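## Task

Arrange the nests so that N1 holds plate E07, N2 holds plate E01 and N3 holds plate E10. Every plate has to rest flat within its nest's locators with its well A1 at the nest corner labelled A1, and must stay there without the robot holding it. When finished, open the gripper and move the hand away.

## Robot and tools

Robot: one four-axis SCARA-style plate mover (lift, shoulder, elbow, wrist yaw) with a two-finger gripper that always stays level; it can turn about vertical but never tilt. The controlled point, end_effector_position, sits midway between the two rubber pads, 2 to 3 cm behind the fingertips. Fingers point along the gripper's +x and close along its y.

Scene: nests lie in an arc around the base; seen from above going clockwise they are N1, OUT, N2, N3. OUT is an empty spare nest, useful for parking a plate while swapping. Plates can be told apart only by their ID labels. Well A1 is at the plate's cut-off (chamfered) corner, and it must go to the nest corner marked A1. A plate dropped a few millimetres onto its nest is fine; a long fall is not. Never let anything leave the table. Loose objects may occasionally get nudged by an outside push.

Frames: the scene frame has its origin on the table directly under the arm base, +z up, +y to the left when looking along +x. Results print end_effector_position (metres) and end_effector_quat_wxyz in that frame; the printed position can be slightly off, more when reaching far. Joint positions lists lift (m), shoulder, elbow, wrist yaw (rad), then the pad gap (m). Ranges: lift 0 to 0.550, shoulder -2.000 to 2.000, elbow -2.800 to 2.800, wrist yaw -12.566 to 12.566. Keep the elbow more than 0.4 rad away from 0, or the arm may fold and fault.

execute_actions(actions): a list of actions run in sequence. Each action is a table of at most 15 rows; each row lasts one 1/30 s step, and if fewer than 15 rows are given the last one repeats to fill 15 steps. A row is five numbers, each in [-1, 1]: dx, dy, dz, rz, opening. The first four are an offset, in the gripper's own axes, from the hand pose measured when that action began (for a call's first action, the last pose reported in this scene). Every row refers to that same start pose, not to the row before. Scale: 1.0 equals 0.6 m for dx/dy/dz and 180 degrees for rz; positive rz turns from gripper +x toward +y. opening is absolute, not an offset: +1 fully open (0.140 m), -1 closed (pads still 0.066 m apart). Closing fully takes about 0.6 s. An empty list returns state and images only.

move(target, speed, blocking): target is a single five-number row laid out as above, an offset in gripper axes from the pose in this scene's latest result showing one; the opening in it is absolute and sent at the start. The gripper follows a straight path there, rotating the short way. speed is in m/s, 0.002 to 0.5, default 0.25; turning rate caps at twice that in rad/s. Paths run 0.5 to 10 s and stop short if longer. The path ignores obstacles, the hand lags and may overshoot the nominal speed, and faster contact or a target set further beyond the contact presses harder. With blocking=false the call returns after 0.5 s while motion continues; check with wait(0), and call wait or stop before sending any other motion. Its result adds a move: line: done (settled near target) or off_target, moving, held, fault, plus limits acting: paced means the sent pose was clipped, held means a safety check blocked steps (after which the arm can jump faster than speed). Distance to target is also given.

wait(seconds): 0 to 10; lets the scene run while the last command is held, ending early if a running move finishes.

stop(): brakes a running move; needs stopping room, more at speed. Fingers keep moving.

zoom_image(camera, region): camera is cam_high, cam_low or cam_wrist; region is [x0, y0, x1, y1] pixels from the top-left, at most 504 by 504. Images: cam_high and cam_low 896x504, cam_wrist 616x616. Use zooms to read plate labels and find cut-off corners. Calibrations are supplied per camera and may be off by a few degrees or millimetres.

finished_scene(scene): pass the current scene number; it is final, and the result reports success and gives the next task. Replying without a tool call ends everything.

Motion details: each step the commanded pose is clipped to within 70 mm and 16 degrees of the measured pose, so a distant target may take several actions; afterwards the arm goes no further than the last clipped pose. Hand target in a result is the pose now being driven toward. Since offsets start from the measured pose, repeating a small offset against something rigid does not press harder, but against something yielding it goes deeper. Joints slow and stop together; after large moves the hand may still be short of the target.

Gripping: grip_measured gives the finger opening on the command scale (readings may be off by about 1 mm consistently). To hold a plate, command about 0.04 below grip_measured; smaller margins grip lighter. Pad force is about 18 N; fast closing can squeeze harder. A pose unreachable line means the clearance check altered or blocked the command.

Avoid: hard pushes or collisions (torque limits: lift 54 N, shoulder 8.1 N m, elbow 4.05 N m, wrist yaw 1.35 N m, held load included; reaching one freezes the arm 10 s and drops the rest of the call), dropping or slamming plates, knocking things off. Holding loads heats motors: MOTOR HOT appears from 85 °C, and at 100 °C an OVER-TEMPERATURE FAULT brakes the arm until cool. The robot keeps its last command while you are composing a reply. Finish each scene with plates released, fingers open and the hand lifted clear.

Each tool is called after ">>>" as name(argument=value, ...), one argument or row to a line, values as JSON.

## Session

>>> execute_actions(
  actions=[],
)

Scene clock: 0.00 s.
end_effector_position=(+0.3709, +0.2253, +0.3535) grip_measured=+1.00 end_effector_quat_wxyz=(+0.857, +0.000, +0.000, +0.516)
Joint positions: [ 0.348  1.686  0.629 -1.23   0.14 ]
Motor temperatures (°C, as the motors report them): [35 30 31 30]
Hand target: +0.371, +0.225, +0.353; +0.857, +0.000, +0.000, +0.516

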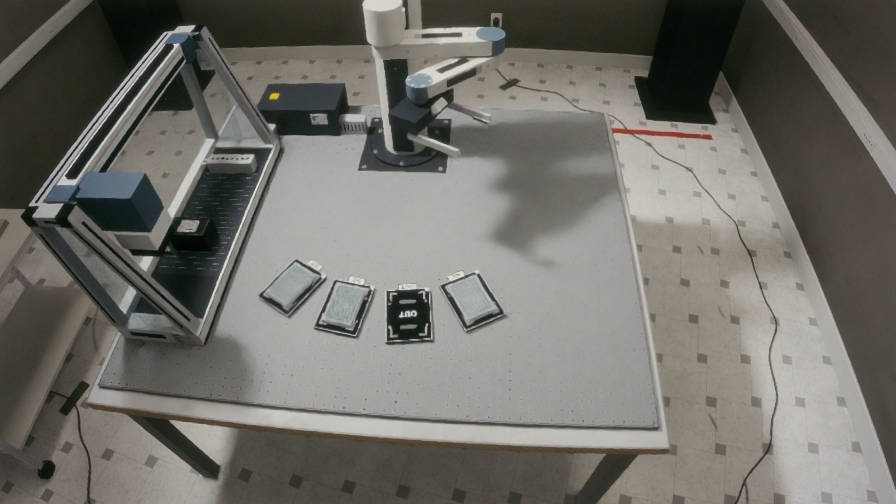

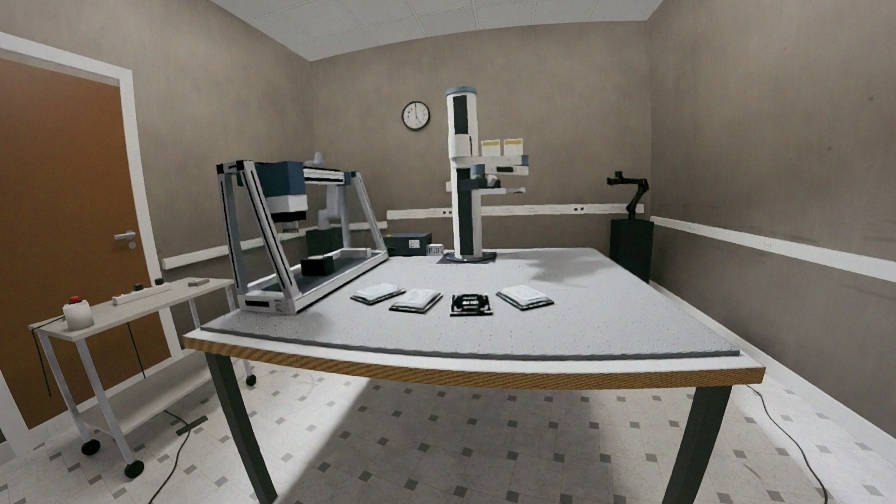

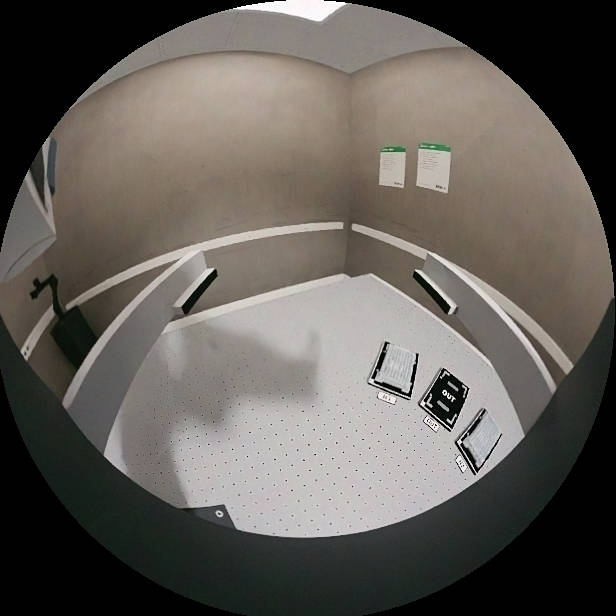

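>>> zoom_image(
  camera="cam_high",
  region=[250, 250, 520, 350],
)

>>> zoom_image(
  camera="cam_low",
  region=[340, 270, 560, 330],
)

>>> zoom_image(
  camera="cam_wrist",
  region=[350, 330, 520, 480],
)

Region (250, 250, 520, 350) of cam_high's 896x504 image, scaled by 1.867, with more detail than that image has; it fills the top 187 rows of this view, and the rest is white.

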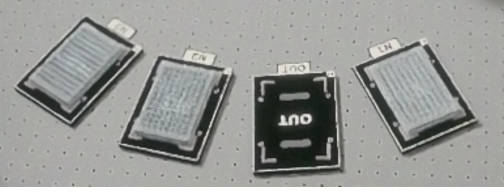

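Region (340, 270, 560, 330) of cam_low's 896x504 image, scaled by 2.291, with more detail than that image has; it fills the top 137 rows of this view, and the rest is white.

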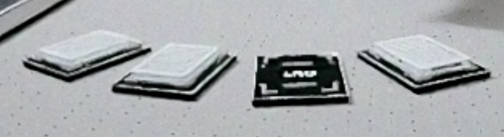

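Region (350, 330, 520, 480) of cam_wrist's 616x616 image, scaled by 2.965, with more detail than that image has; it fills the top 445 rows of this view, and the rest is white.

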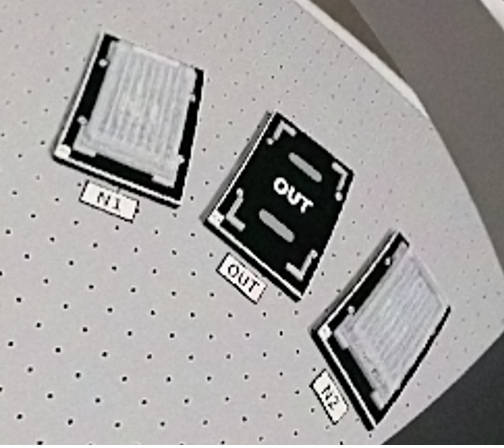

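>>> zoom_image(
  camera="cam_high",
  region=[430, 260, 520, 340],
)

>>> zoom_image(
  camera="cam_high",
  region=[370, 270, 460, 350],
)

>>> zoom_image(
  camera="cam_high",
  region=[300, 265, 390, 345],
)

>>> zoom_image(
  camera="cam_high",
  region=[250, 250, 340, 330],
)

Region (430, 260, 520, 340) of cam_high's 896x504 image, scaled by 5.600, with more detail than that image has.

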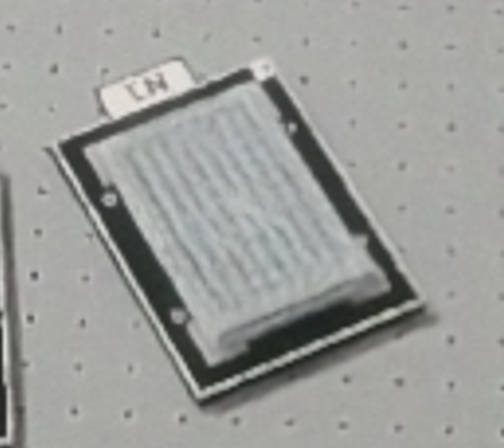

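Region (370, 270, 460, 350) of cam_high's 896x504 image, scaled by 5.600, with more detail than that image has.

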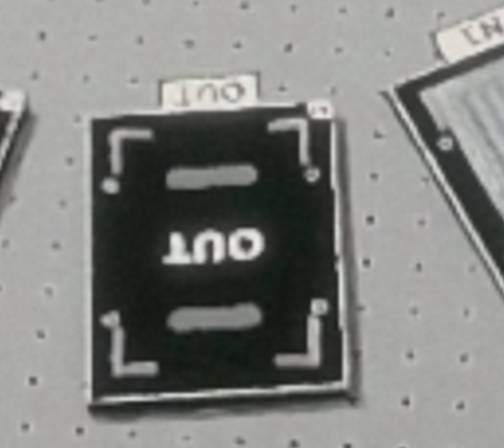

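Region (300, 265, 390, 345) of cam_high's 896x504 image, scaled by 5.600, with more detail than that image has.

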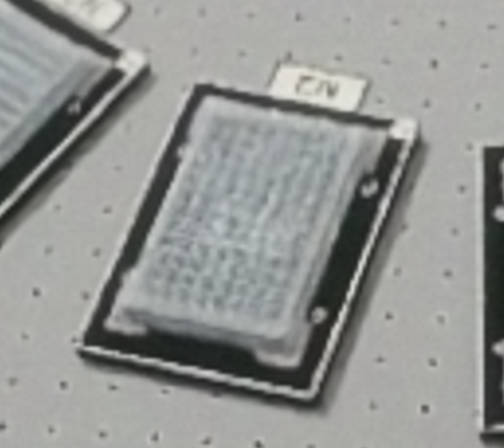

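Region (250, 250, 340, 330) of cam_high's 896x504 image, scaled by 5.600, with more detail than that image has.

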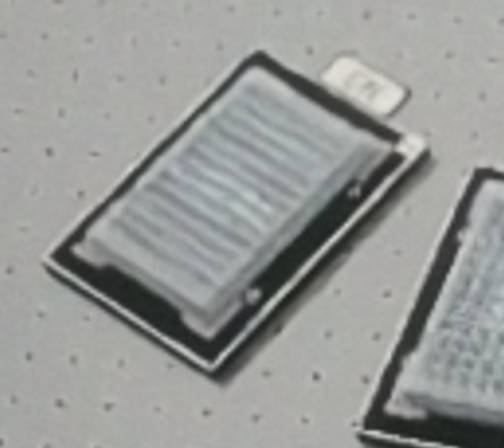

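>>> move(
  target=[0.2113, -0.3466, -0.4725, -0.1856, 1],
  speed=0.4,
)

Scene clock: 56.17 s.
end_effector_position=(+0.6139, +0.2402, +0.0699) grip_measured=+1.00 end_effector_quat_wxyz=(+0.969, +0.000, +0.000, +0.248)
Joint positions: [ 0.065  1.228  1.525 -2.252  0.14 ]
Motor temperatures (°C, as the motors report them): [35 30 31 30]
Hand target: +0.614, +0.240, +0.070; +0.969, +0.000, +0.000, +0.248
Off the commanded pose: 0.000 m, 0 deg.
move: done; limits=paced
camera_calibration (this result's frames):
cam_wrist: T_world_to_cam=[[0.480236, -0.877138, -0.001332, -0.0750819], [-0.531814, -0.289962, -0.795673, 0.438418], [0.697529, 0.38282, -0.605725, -0.382383], [0, 0, 0, 1]] pos_world=[0.535937, 0.207651, 0.117118]

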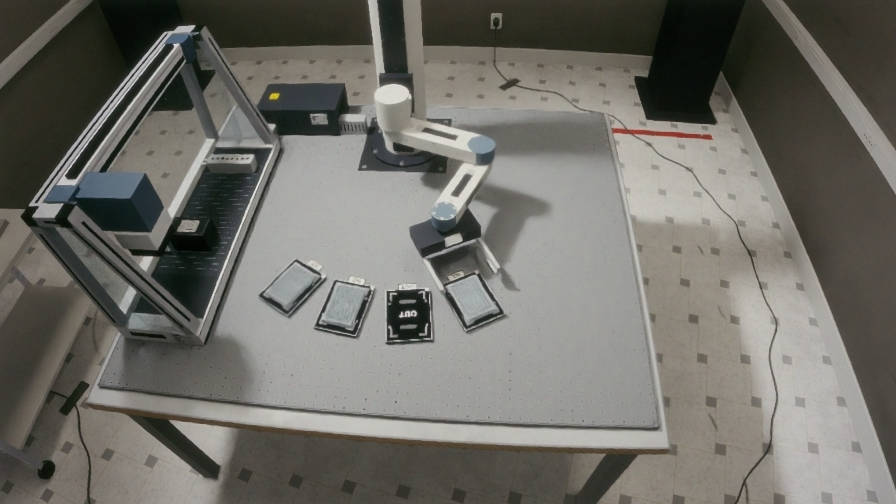

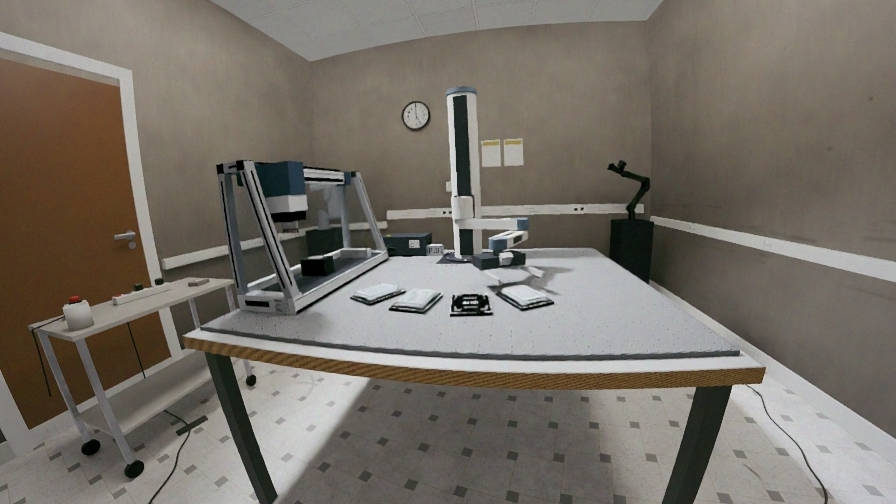

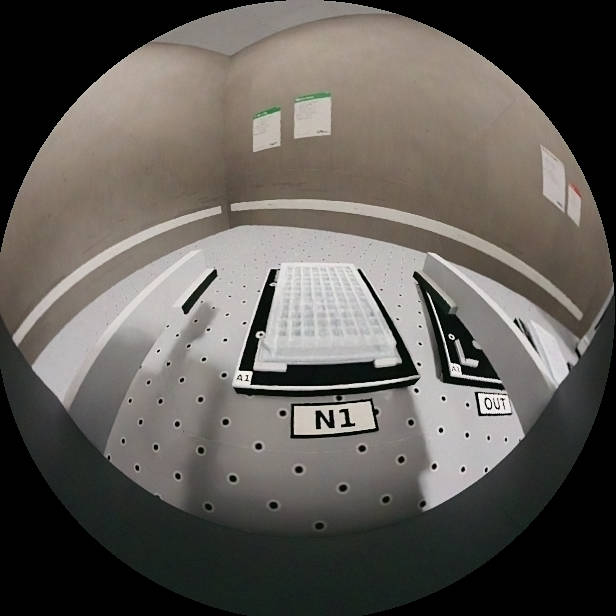

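>>> zoom_image(
  camera="cam_wrist",
  region=[220, 250, 430, 410],
)

>>> zoom_image(
  camera="cam_wrist",
  region=[480, 300, 600, 400],
)

Region (220, 250, 430, 410) of cam_wrist's 616x616 image, scaled by 2.400, with more detail than that image has; it fills the top 384 rows of this view, and the rest is white.

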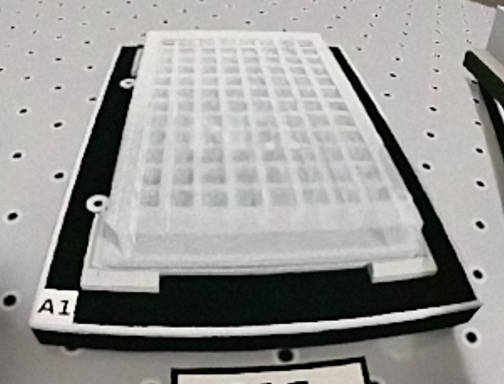

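Region (480, 300, 600, 400) of cam_wrist's 616x616 image, scaled by 4.200, with more detail than that image has.

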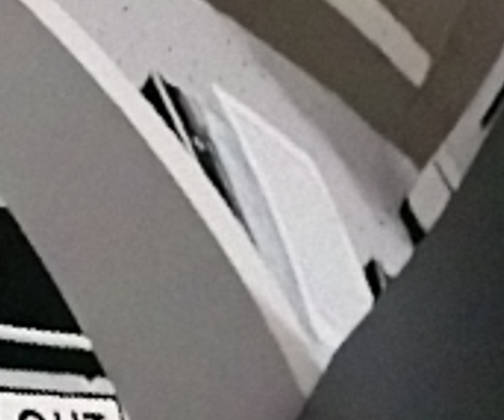

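>>> zoom_image(
  camera="cam_low",
  region=[490, 275, 560, 320],
)

>>> zoom_image(
  camera="cam_low",
  region=[345, 275, 450, 320],
)

>>> zoom_image(
  camera="cam_wrist",
  region=[340, 260, 420, 380],
)

Region (490, 275, 560, 320) of cam_low's 896x504 image, scaled by 7.200, with more detail than that image has; it fills the top 324 rows of this view, and the rest is white.

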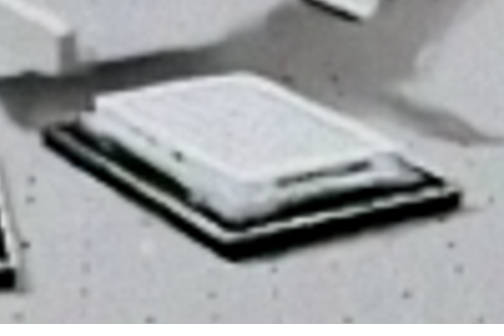

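Region (345, 275, 450, 320) of cam_low's 896x504 image, scaled by 4.800, with more detail than that image has; it fills the top 216 rows of this view, and the rest is white.

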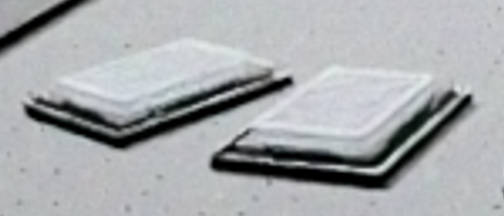

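Region (340, 260, 420, 380) of cam_wrist's 616x616 image, scaled by 4.200, with more detail than that image has.

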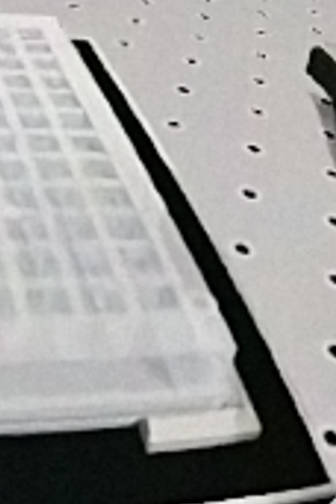

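>>> zoom_image(
  camera="cam_wrist",
  region=[225, 320, 325, 400],
)

>>> zoom_image(
  camera="cam_wrist",
  region=[330, 320, 430, 400],
)

>>> zoom_image(
  camera="cam_wrist",
  region=[260, 255, 380, 305],
)

Region (225, 320, 325, 400) of cam_wrist's 616x616 image, scaled by 5.040, with more detail than that image has; it fills the top 403 rows of this view, and the rest is white.

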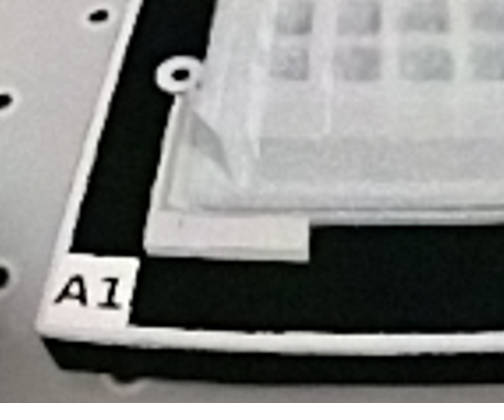

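Region (330, 320, 430, 400) of cam_wrist's 616x616 image, scaled by 5.040, with more detail than that image has; it fills the top 403 rows of this view, and the rest is white.

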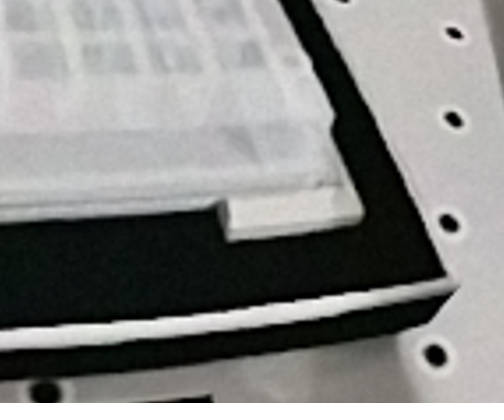

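Region (260, 255, 380, 305) of cam_wrist's 616x616 image, scaled by 4.200, with more detail than that image has; it fills the top 210 rows of this view, and the rest is white.

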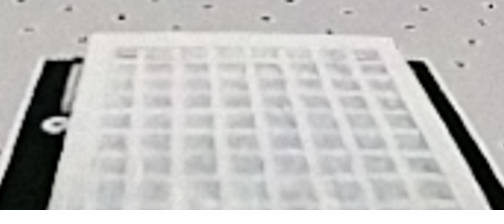

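>>> move(
  target=[-0.3716, -0.4802, 0.0333, -0.2561, 1],
  speed=0.5,
)

Scene clock: 164.07 s.
end_effector_position=(+0.5571, -0.1198, +0.0899) grip_measured=+1.00 end_effector_quat_wxyz=(+0.989, +0.000, +0.000, -0.151)
Joint positions: [ 0.085  0.613  1.039 -1.955  0.14 ]
Motor temperatures (°C, as the motors report them): [35 30 32 30]
Hand target: +0.557, -0.120, +0.090; +0.989, +0.000, +0.000, -0.151
Off the commanded pose: 0.000 m, 0 deg.
move: done
camera_calibration (this result's frames):
cam_wrist: T_world_to_cam=[[-0.298781, -0.954321, -0.001332, 0.0611646], [-0.57774, 0.181991, -0.795673, 0.40181], [0.75957, -0.236962, -0.605725, -0.301632], [0, 0, 0, 1]] pos_world=[0.479528, -0.0862307, 0.137085]

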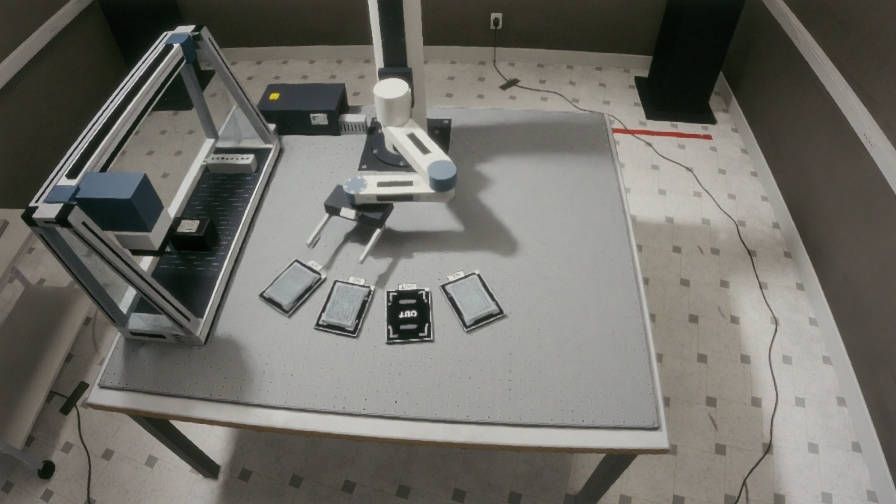

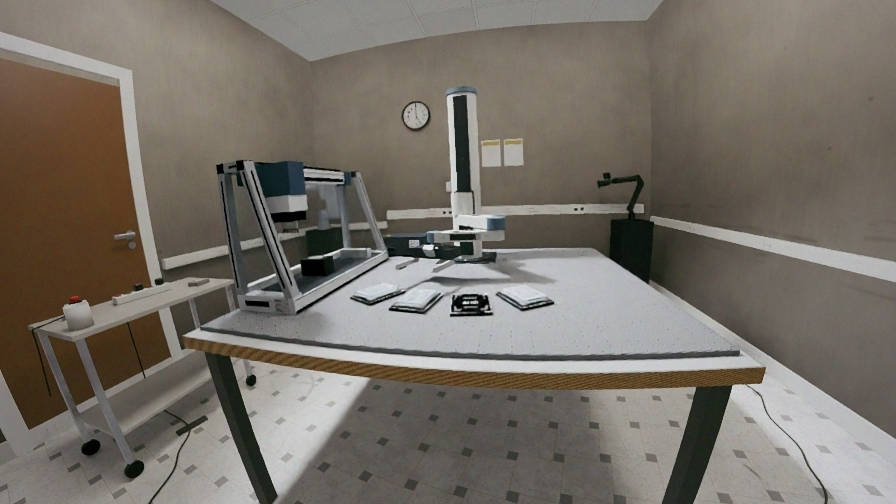

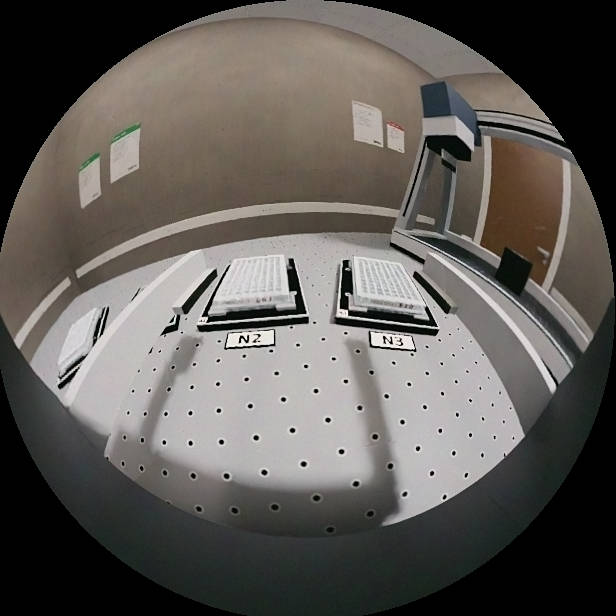

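>>> zoom_image(
  camera="cam_wrist",
  region=[190, 245, 320, 345],
)

>>> zoom_image(
  camera="cam_wrist",
  region=[320, 245, 450, 345],
)

Region (190, 245, 320, 345) of cam_wrist's 616x616 image, scaled by 3.877, with more detail than that image has; it fills the top 388 rows of this view, and the rest is white.

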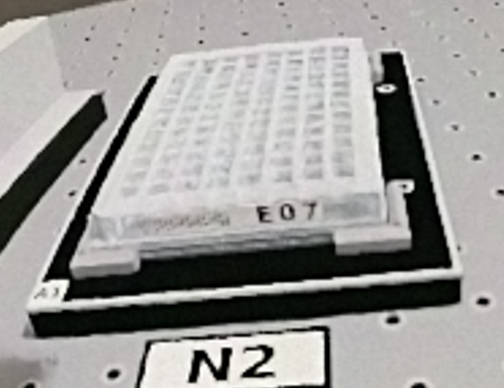

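Region (320, 245, 450, 345) of cam_wrist's 616x616 image, scaled by 3.877, with more detail than that image has; it fills the top 388 rows of this view, and the rest is white.

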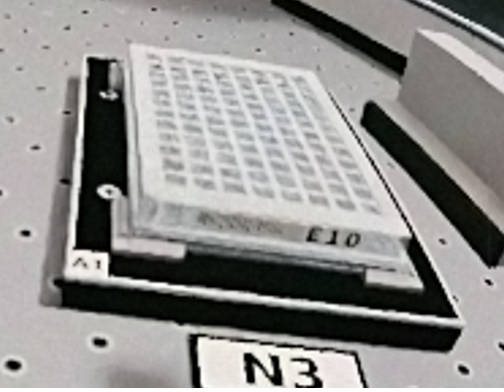

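>>> zoom_image(
  camera="cam_wrist",
  region=[335, 285, 385, 325],
)

>>> zoom_image(
  camera="cam_wrist",
  region=[345, 248, 415, 288],
)

>>> zoom_image(
  camera="cam_wrist",
  region=[200, 285, 250, 325],
)

>>> zoom_image(
  camera="cam_wrist",
  region=[225, 245, 305, 285],
)

Region (335, 285, 385, 325) of cam_wrist's 616x616 image, scaled by 10.080, with more detail than that image has; it fills the top 403 rows of this view, and the rest is white.

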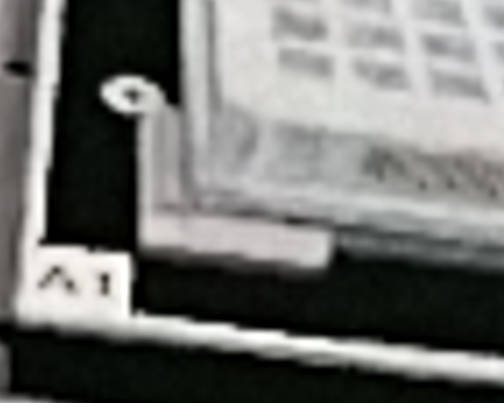

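Region (345, 248, 415, 288) of cam_wrist's 616x616 image, scaled by 7.200, with more detail than that image has; it fills the top 288 rows of this view, and the rest is white.

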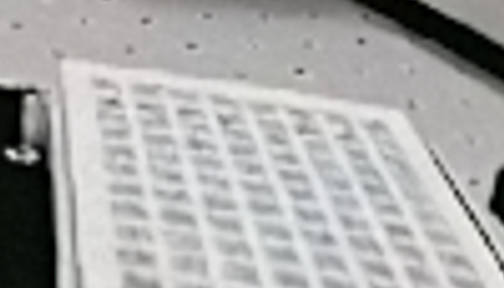

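Region (200, 285, 250, 325) of cam_wrist's 616x616 image, scaled by 10.080, with more detail than that image has; it fills the top 403 rows of this view, and the rest is white.

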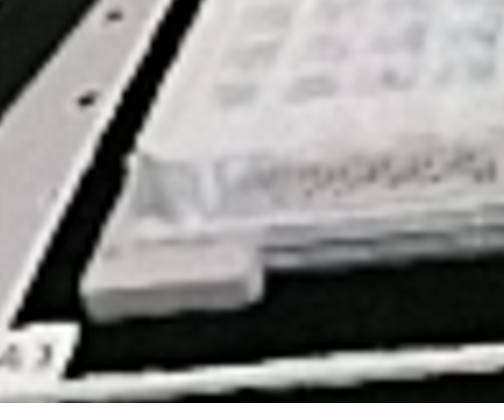

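Region (225, 245, 305, 285) of cam_wrist's 616x616 image, scaled by 6.300, with more detail than that image has.

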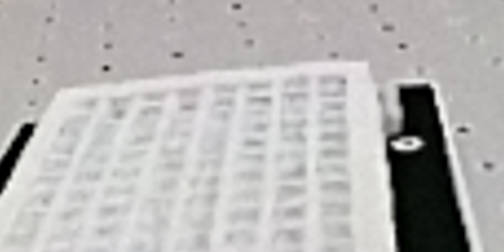

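>>> move(
  target=[0.2112, -0.1703, -0.0415, -0.0678, 1],
  speed=0.4,
)

Scene clock: 223.77 s.
end_effector_position=(+0.6475, -0.2551, +0.0650) grip_measured=+1.00 end_effector_quat_wxyz=(+0.967, +0.000, +0.000, -0.255)
Joint positions: [ 0.06   0.151  1.733 -2.399  0.14 ]
Motor temperatures (°C, as the motors report them): [35 30 32 30]
Hand target: +0.648, -0.255, +0.065; +0.967, +0.000, +0.000, -0.255
Off the commanded pose: 0.000 m, 0 deg.
move: done
camera_calibration (this result's frames):
cam_wrist: T_world_to_cam=[[-0.493534, -0.869725, -0.001332, 0.106718], [-0.526292, 0.299868, -0.795673, 0.455627], [0.692416, -0.391991, -0.605725, -0.41357], [0, 0, 0, 1]] pos_world=[0.578825, -0.205928, 0.112163]

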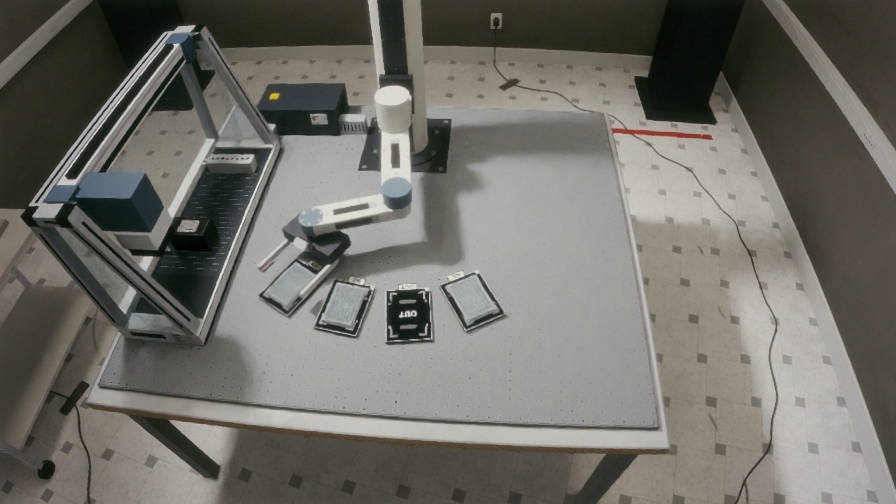

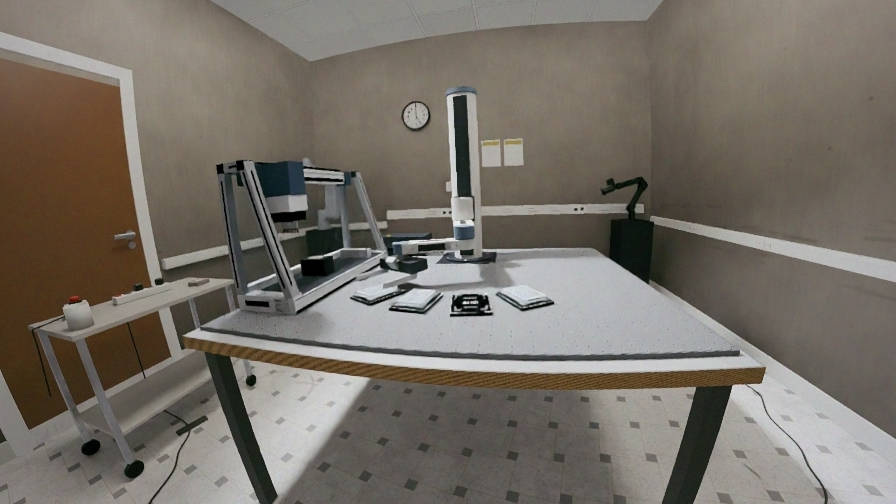

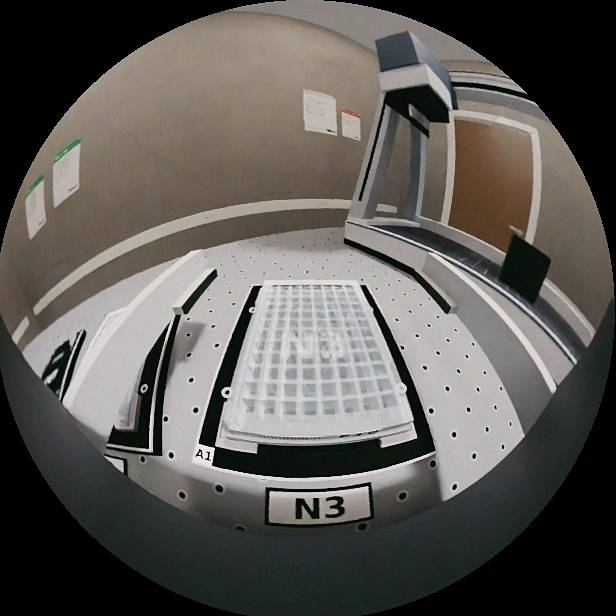

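>>> zoom_image(
  camera="cam_wrist",
  region=[190, 370, 310, 470],
)

>>> zoom_image(
  camera="cam_wrist",
  region=[330, 370, 450, 470],
)

>>> zoom_image(
  camera="cam_wrist",
  region=[240, 270, 390, 330],
)

Region (190, 370, 310, 470) of cam_wrist's 616x616 image, scaled by 4.200, with more detail than that image has.

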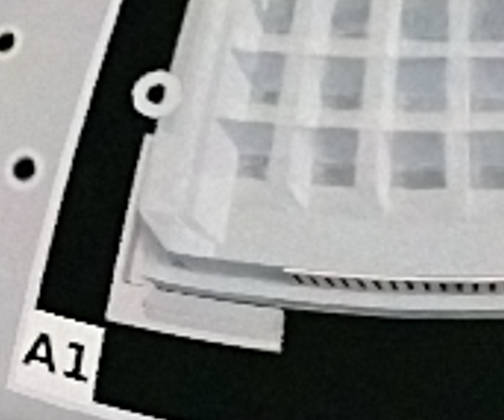

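Region (330, 370, 450, 470) of cam_wrist's 616x616 image, scaled by 4.200, with more detail than that image has.

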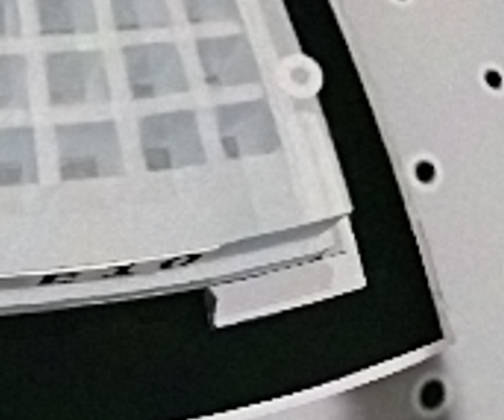

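Region (240, 270, 390, 330) of cam_wrist's 616x616 image, scaled by 3.360, with more detail than that image has; it fills the top 202 rows of this view, and the rest is white.

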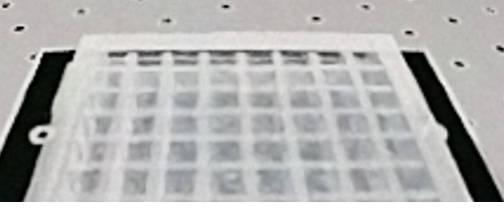

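>>> zoom_image(
  camera="cam_high",
  region=[455, 300, 505, 335],
)

>>> zoom_image(
  camera="cam_high",
  region=[310, 305, 360, 340],
)

Region (455, 300, 505, 335) of cam_high's 896x504 image, scaled by 10.080, with more detail than that image has; it fills the top 353 rows of this view, and the rest is white.

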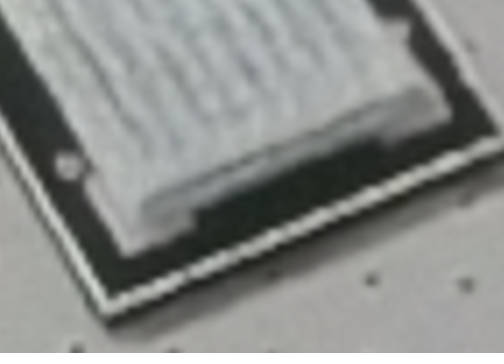

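Region (310, 305, 360, 340) of cam_high's 896x504 image, scaled by 10.080, with more detail than that image has; it fills the top 353 rows of this view, and the rest is white.

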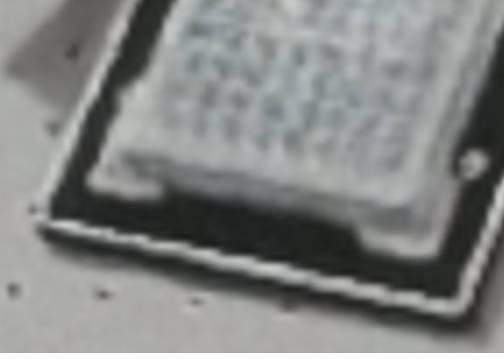

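>>> move(
  target=[-0.0576, 0.2923, 0, 0.1098, 0.2],
  speed=0.4,
)

Scene clock: 267.07 s.
end_effector_position=(+0.7040, -0.0852, +0.0650) grip_measured=+0.20 end_effector_quat_wxyz=(+0.996, +0.000, +0.000, -0.085)
Joint positions: [ 0.06   0.486  1.725 -2.381  0.11 ]
Motor temperatures (°C, as the motors report them): [35 30 32 30]
Hand target: +0.704, -0.085, +0.065; +0.996, +0.000, +0.000, -0.085
Off the commanded pose: 0.000 m, 0 deg.
move: done
camera_calibration (this result's frames):
cam_wrist: T_world_to_cam=[[-0.169642, -0.985505, -0.001332, 0.0444454], [-0.596766, 0.103801, -0.795673, 0.467276], [0.784278, -0.134184, -0.605725, -0.428736], [0, 0, 0, 1]] pos_world=[0.622643, -0.0622322, 0.112162]

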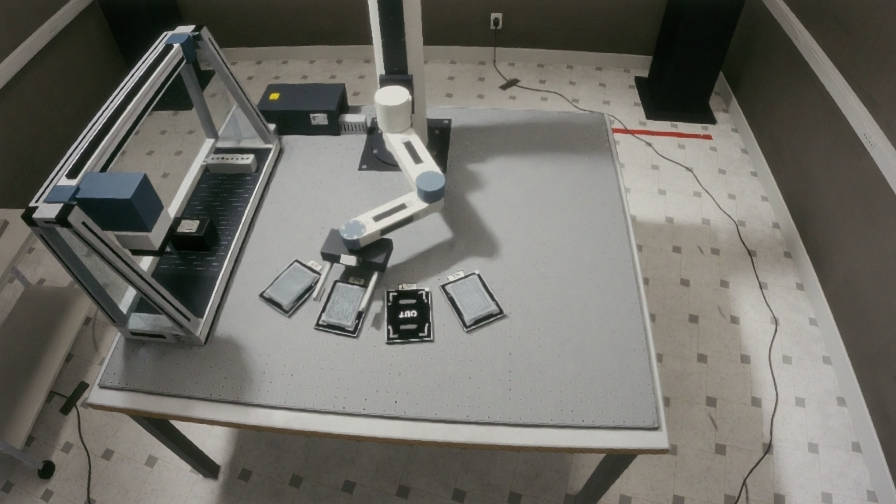

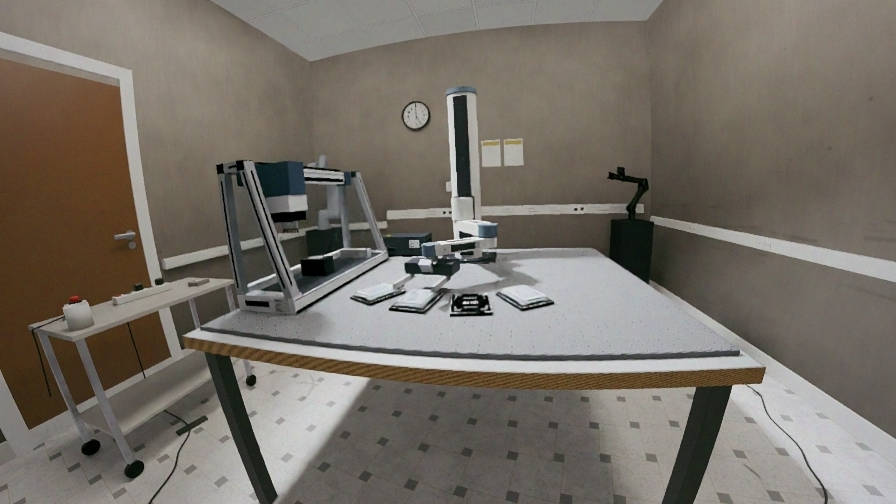

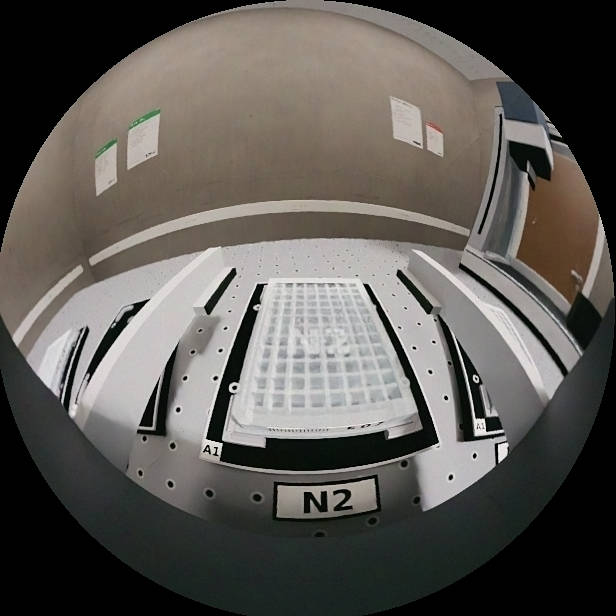

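>>> zoom_image(
  camera="cam_wrist",
  region=[190, 370, 310, 470],
)

>>> zoom_image(
  camera="cam_wrist",
  region=[330, 370, 450, 470],
)

>>> zoom_image(
  camera="cam_wrist",
  region=[240, 270, 390, 330],
)

Region (190, 370, 310, 470) of cam_wrist's 616x616 image, scaled by 4.200, with more detail than that image has.

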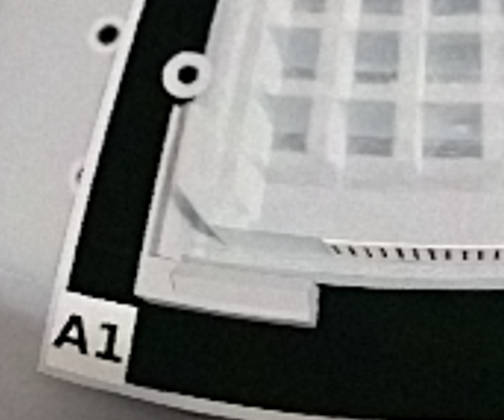

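Region (330, 370, 450, 470) of cam_wrist's 616x616 image, scaled by 4.200, with more detail than that image has.

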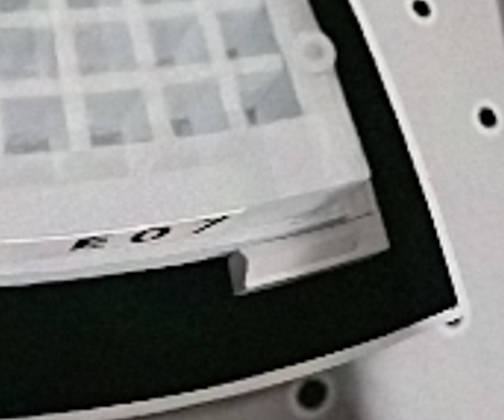

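Region (240, 270, 390, 330) of cam_wrist's 616x616 image, scaled by 3.360, with more detail than that image has; it fills the top 202 rows of this view, and the rest is white.

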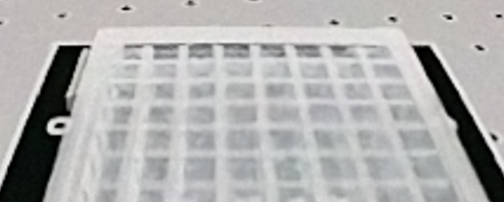

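>>> zoom_image(
  camera="cam_wrist",
  region=[170, 240, 270, 330],
)

>>> zoom_image(
  camera="cam_wrist",
  region=[370, 240, 470, 330],
)

Region (170, 240, 270, 330) of cam_wrist's 616x616 image, scaled by 5.040, with more detail than that image has; it fills the top 454 rows of this view, and the rest is white.

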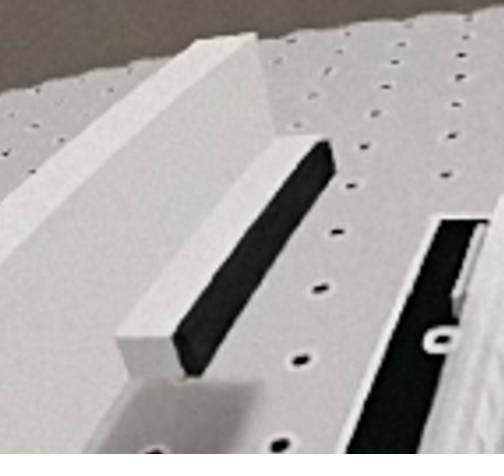

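Region (370, 240, 470, 330) of cam_wrist's 616x616 image, scaled by 5.040, with more detail than that image has; it fills the top 454 rows of this view, and the rest is white.

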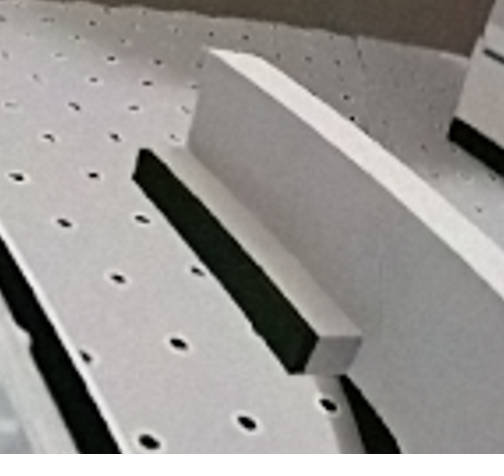

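>>> move(
  target=[0, -0.002, -0.0558, 0.0008, -0.25],
  speed=0.1,
)

Scene clock: 314.03 s.
end_effector_position=(+0.7038, -0.0864, +0.0315) grip_measured=-0.25 end_effector_quat_wxyz=(+0.996, +0.000, +0.000, -0.084)
Joint positions: [ 0.026  0.482  1.725 -2.375  0.094]
Motor temperatures (°C, as the motors report them): [35 30 32 30]
Hand target: +0.704, -0.086, +0.031; +0.997, +0.000, +0.000, -0.084
Off the commanded pose: 0.000 m, 0 deg.
move: done
camera_calibration (this result's frames):
cam_wrist: T_world_to_cam=[[-0.167431, -0.985883, -0.001332, 0.0416312], [-0.596998, 0.102462, -0.795673, 0.440658], [0.784577, -0.132425, -0.605725, -0.449095], [0, 0, 0, 1]] pos_world=[0.622392, -0.0635787, 0.0786469]

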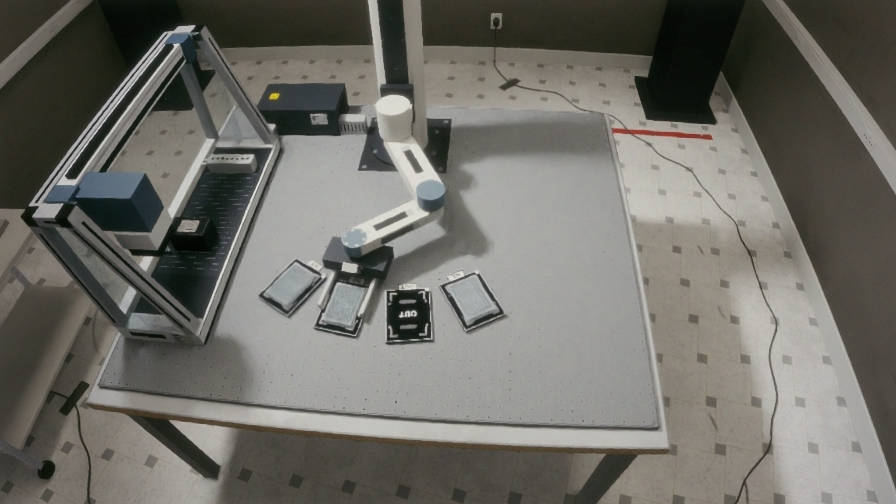

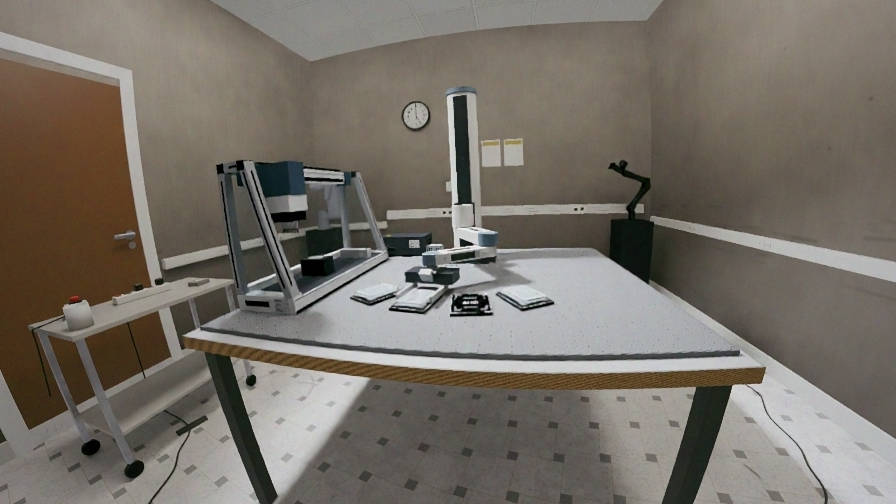

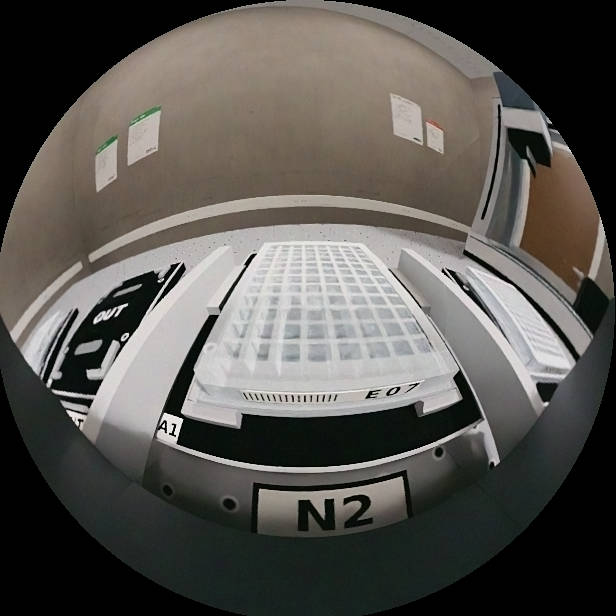

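>>> zoom_image(
  camera="cam_wrist",
  region=[170, 235, 290, 345],
)

>>> zoom_image(
  camera="cam_wrist",
  region=[350, 235, 470, 345],
)

>>> zoom_image(
  camera="cam_wrist",
  region=[150, 340, 270, 450],
)

>>> zoom_image(
  camera="cam_wrist",
  region=[380, 340, 500, 450],
)

Region (170, 235, 290, 345) of cam_wrist's 616x616 image, scaled by 4.200, with more detail than that image has; it fills the top 462 rows of this view, and the rest is white.

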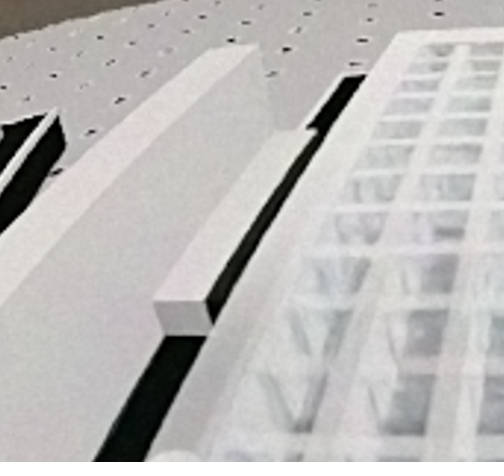

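Region (350, 235, 470, 345) of cam_wrist's 616x616 image, scaled by 4.200, with more detail than that image has; it fills the top 462 rows of this view, and the rest is white.

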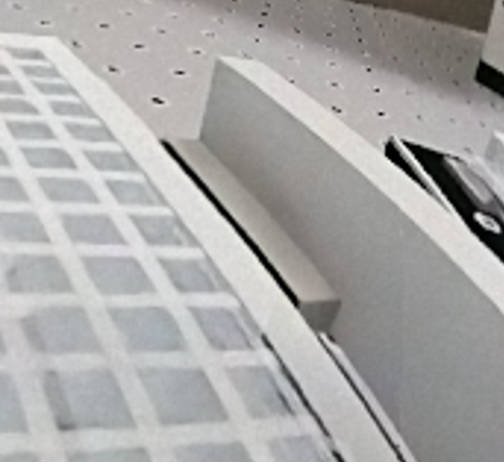

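Region (150, 340, 270, 450) of cam_wrist's 616x616 image, scaled by 4.200, with more detail than that image has; it fills the top 462 rows of this view, and the rest is white.

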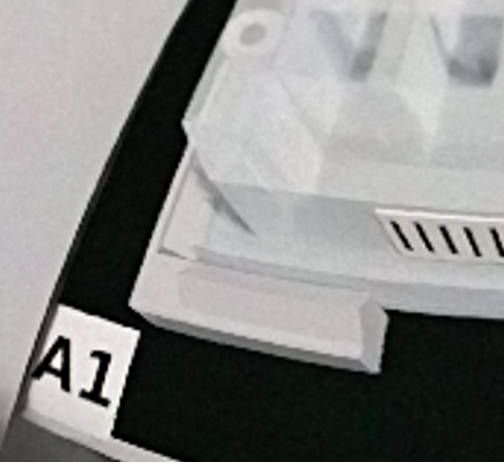

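Region (380, 340, 500, 450) of cam_wrist's 616x616 image, scaled by 4.200, with more detail than that image has; it fills the top 462 rows of this view, and the rest is white.

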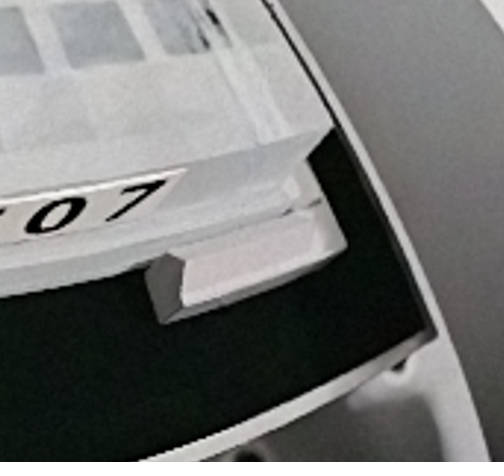

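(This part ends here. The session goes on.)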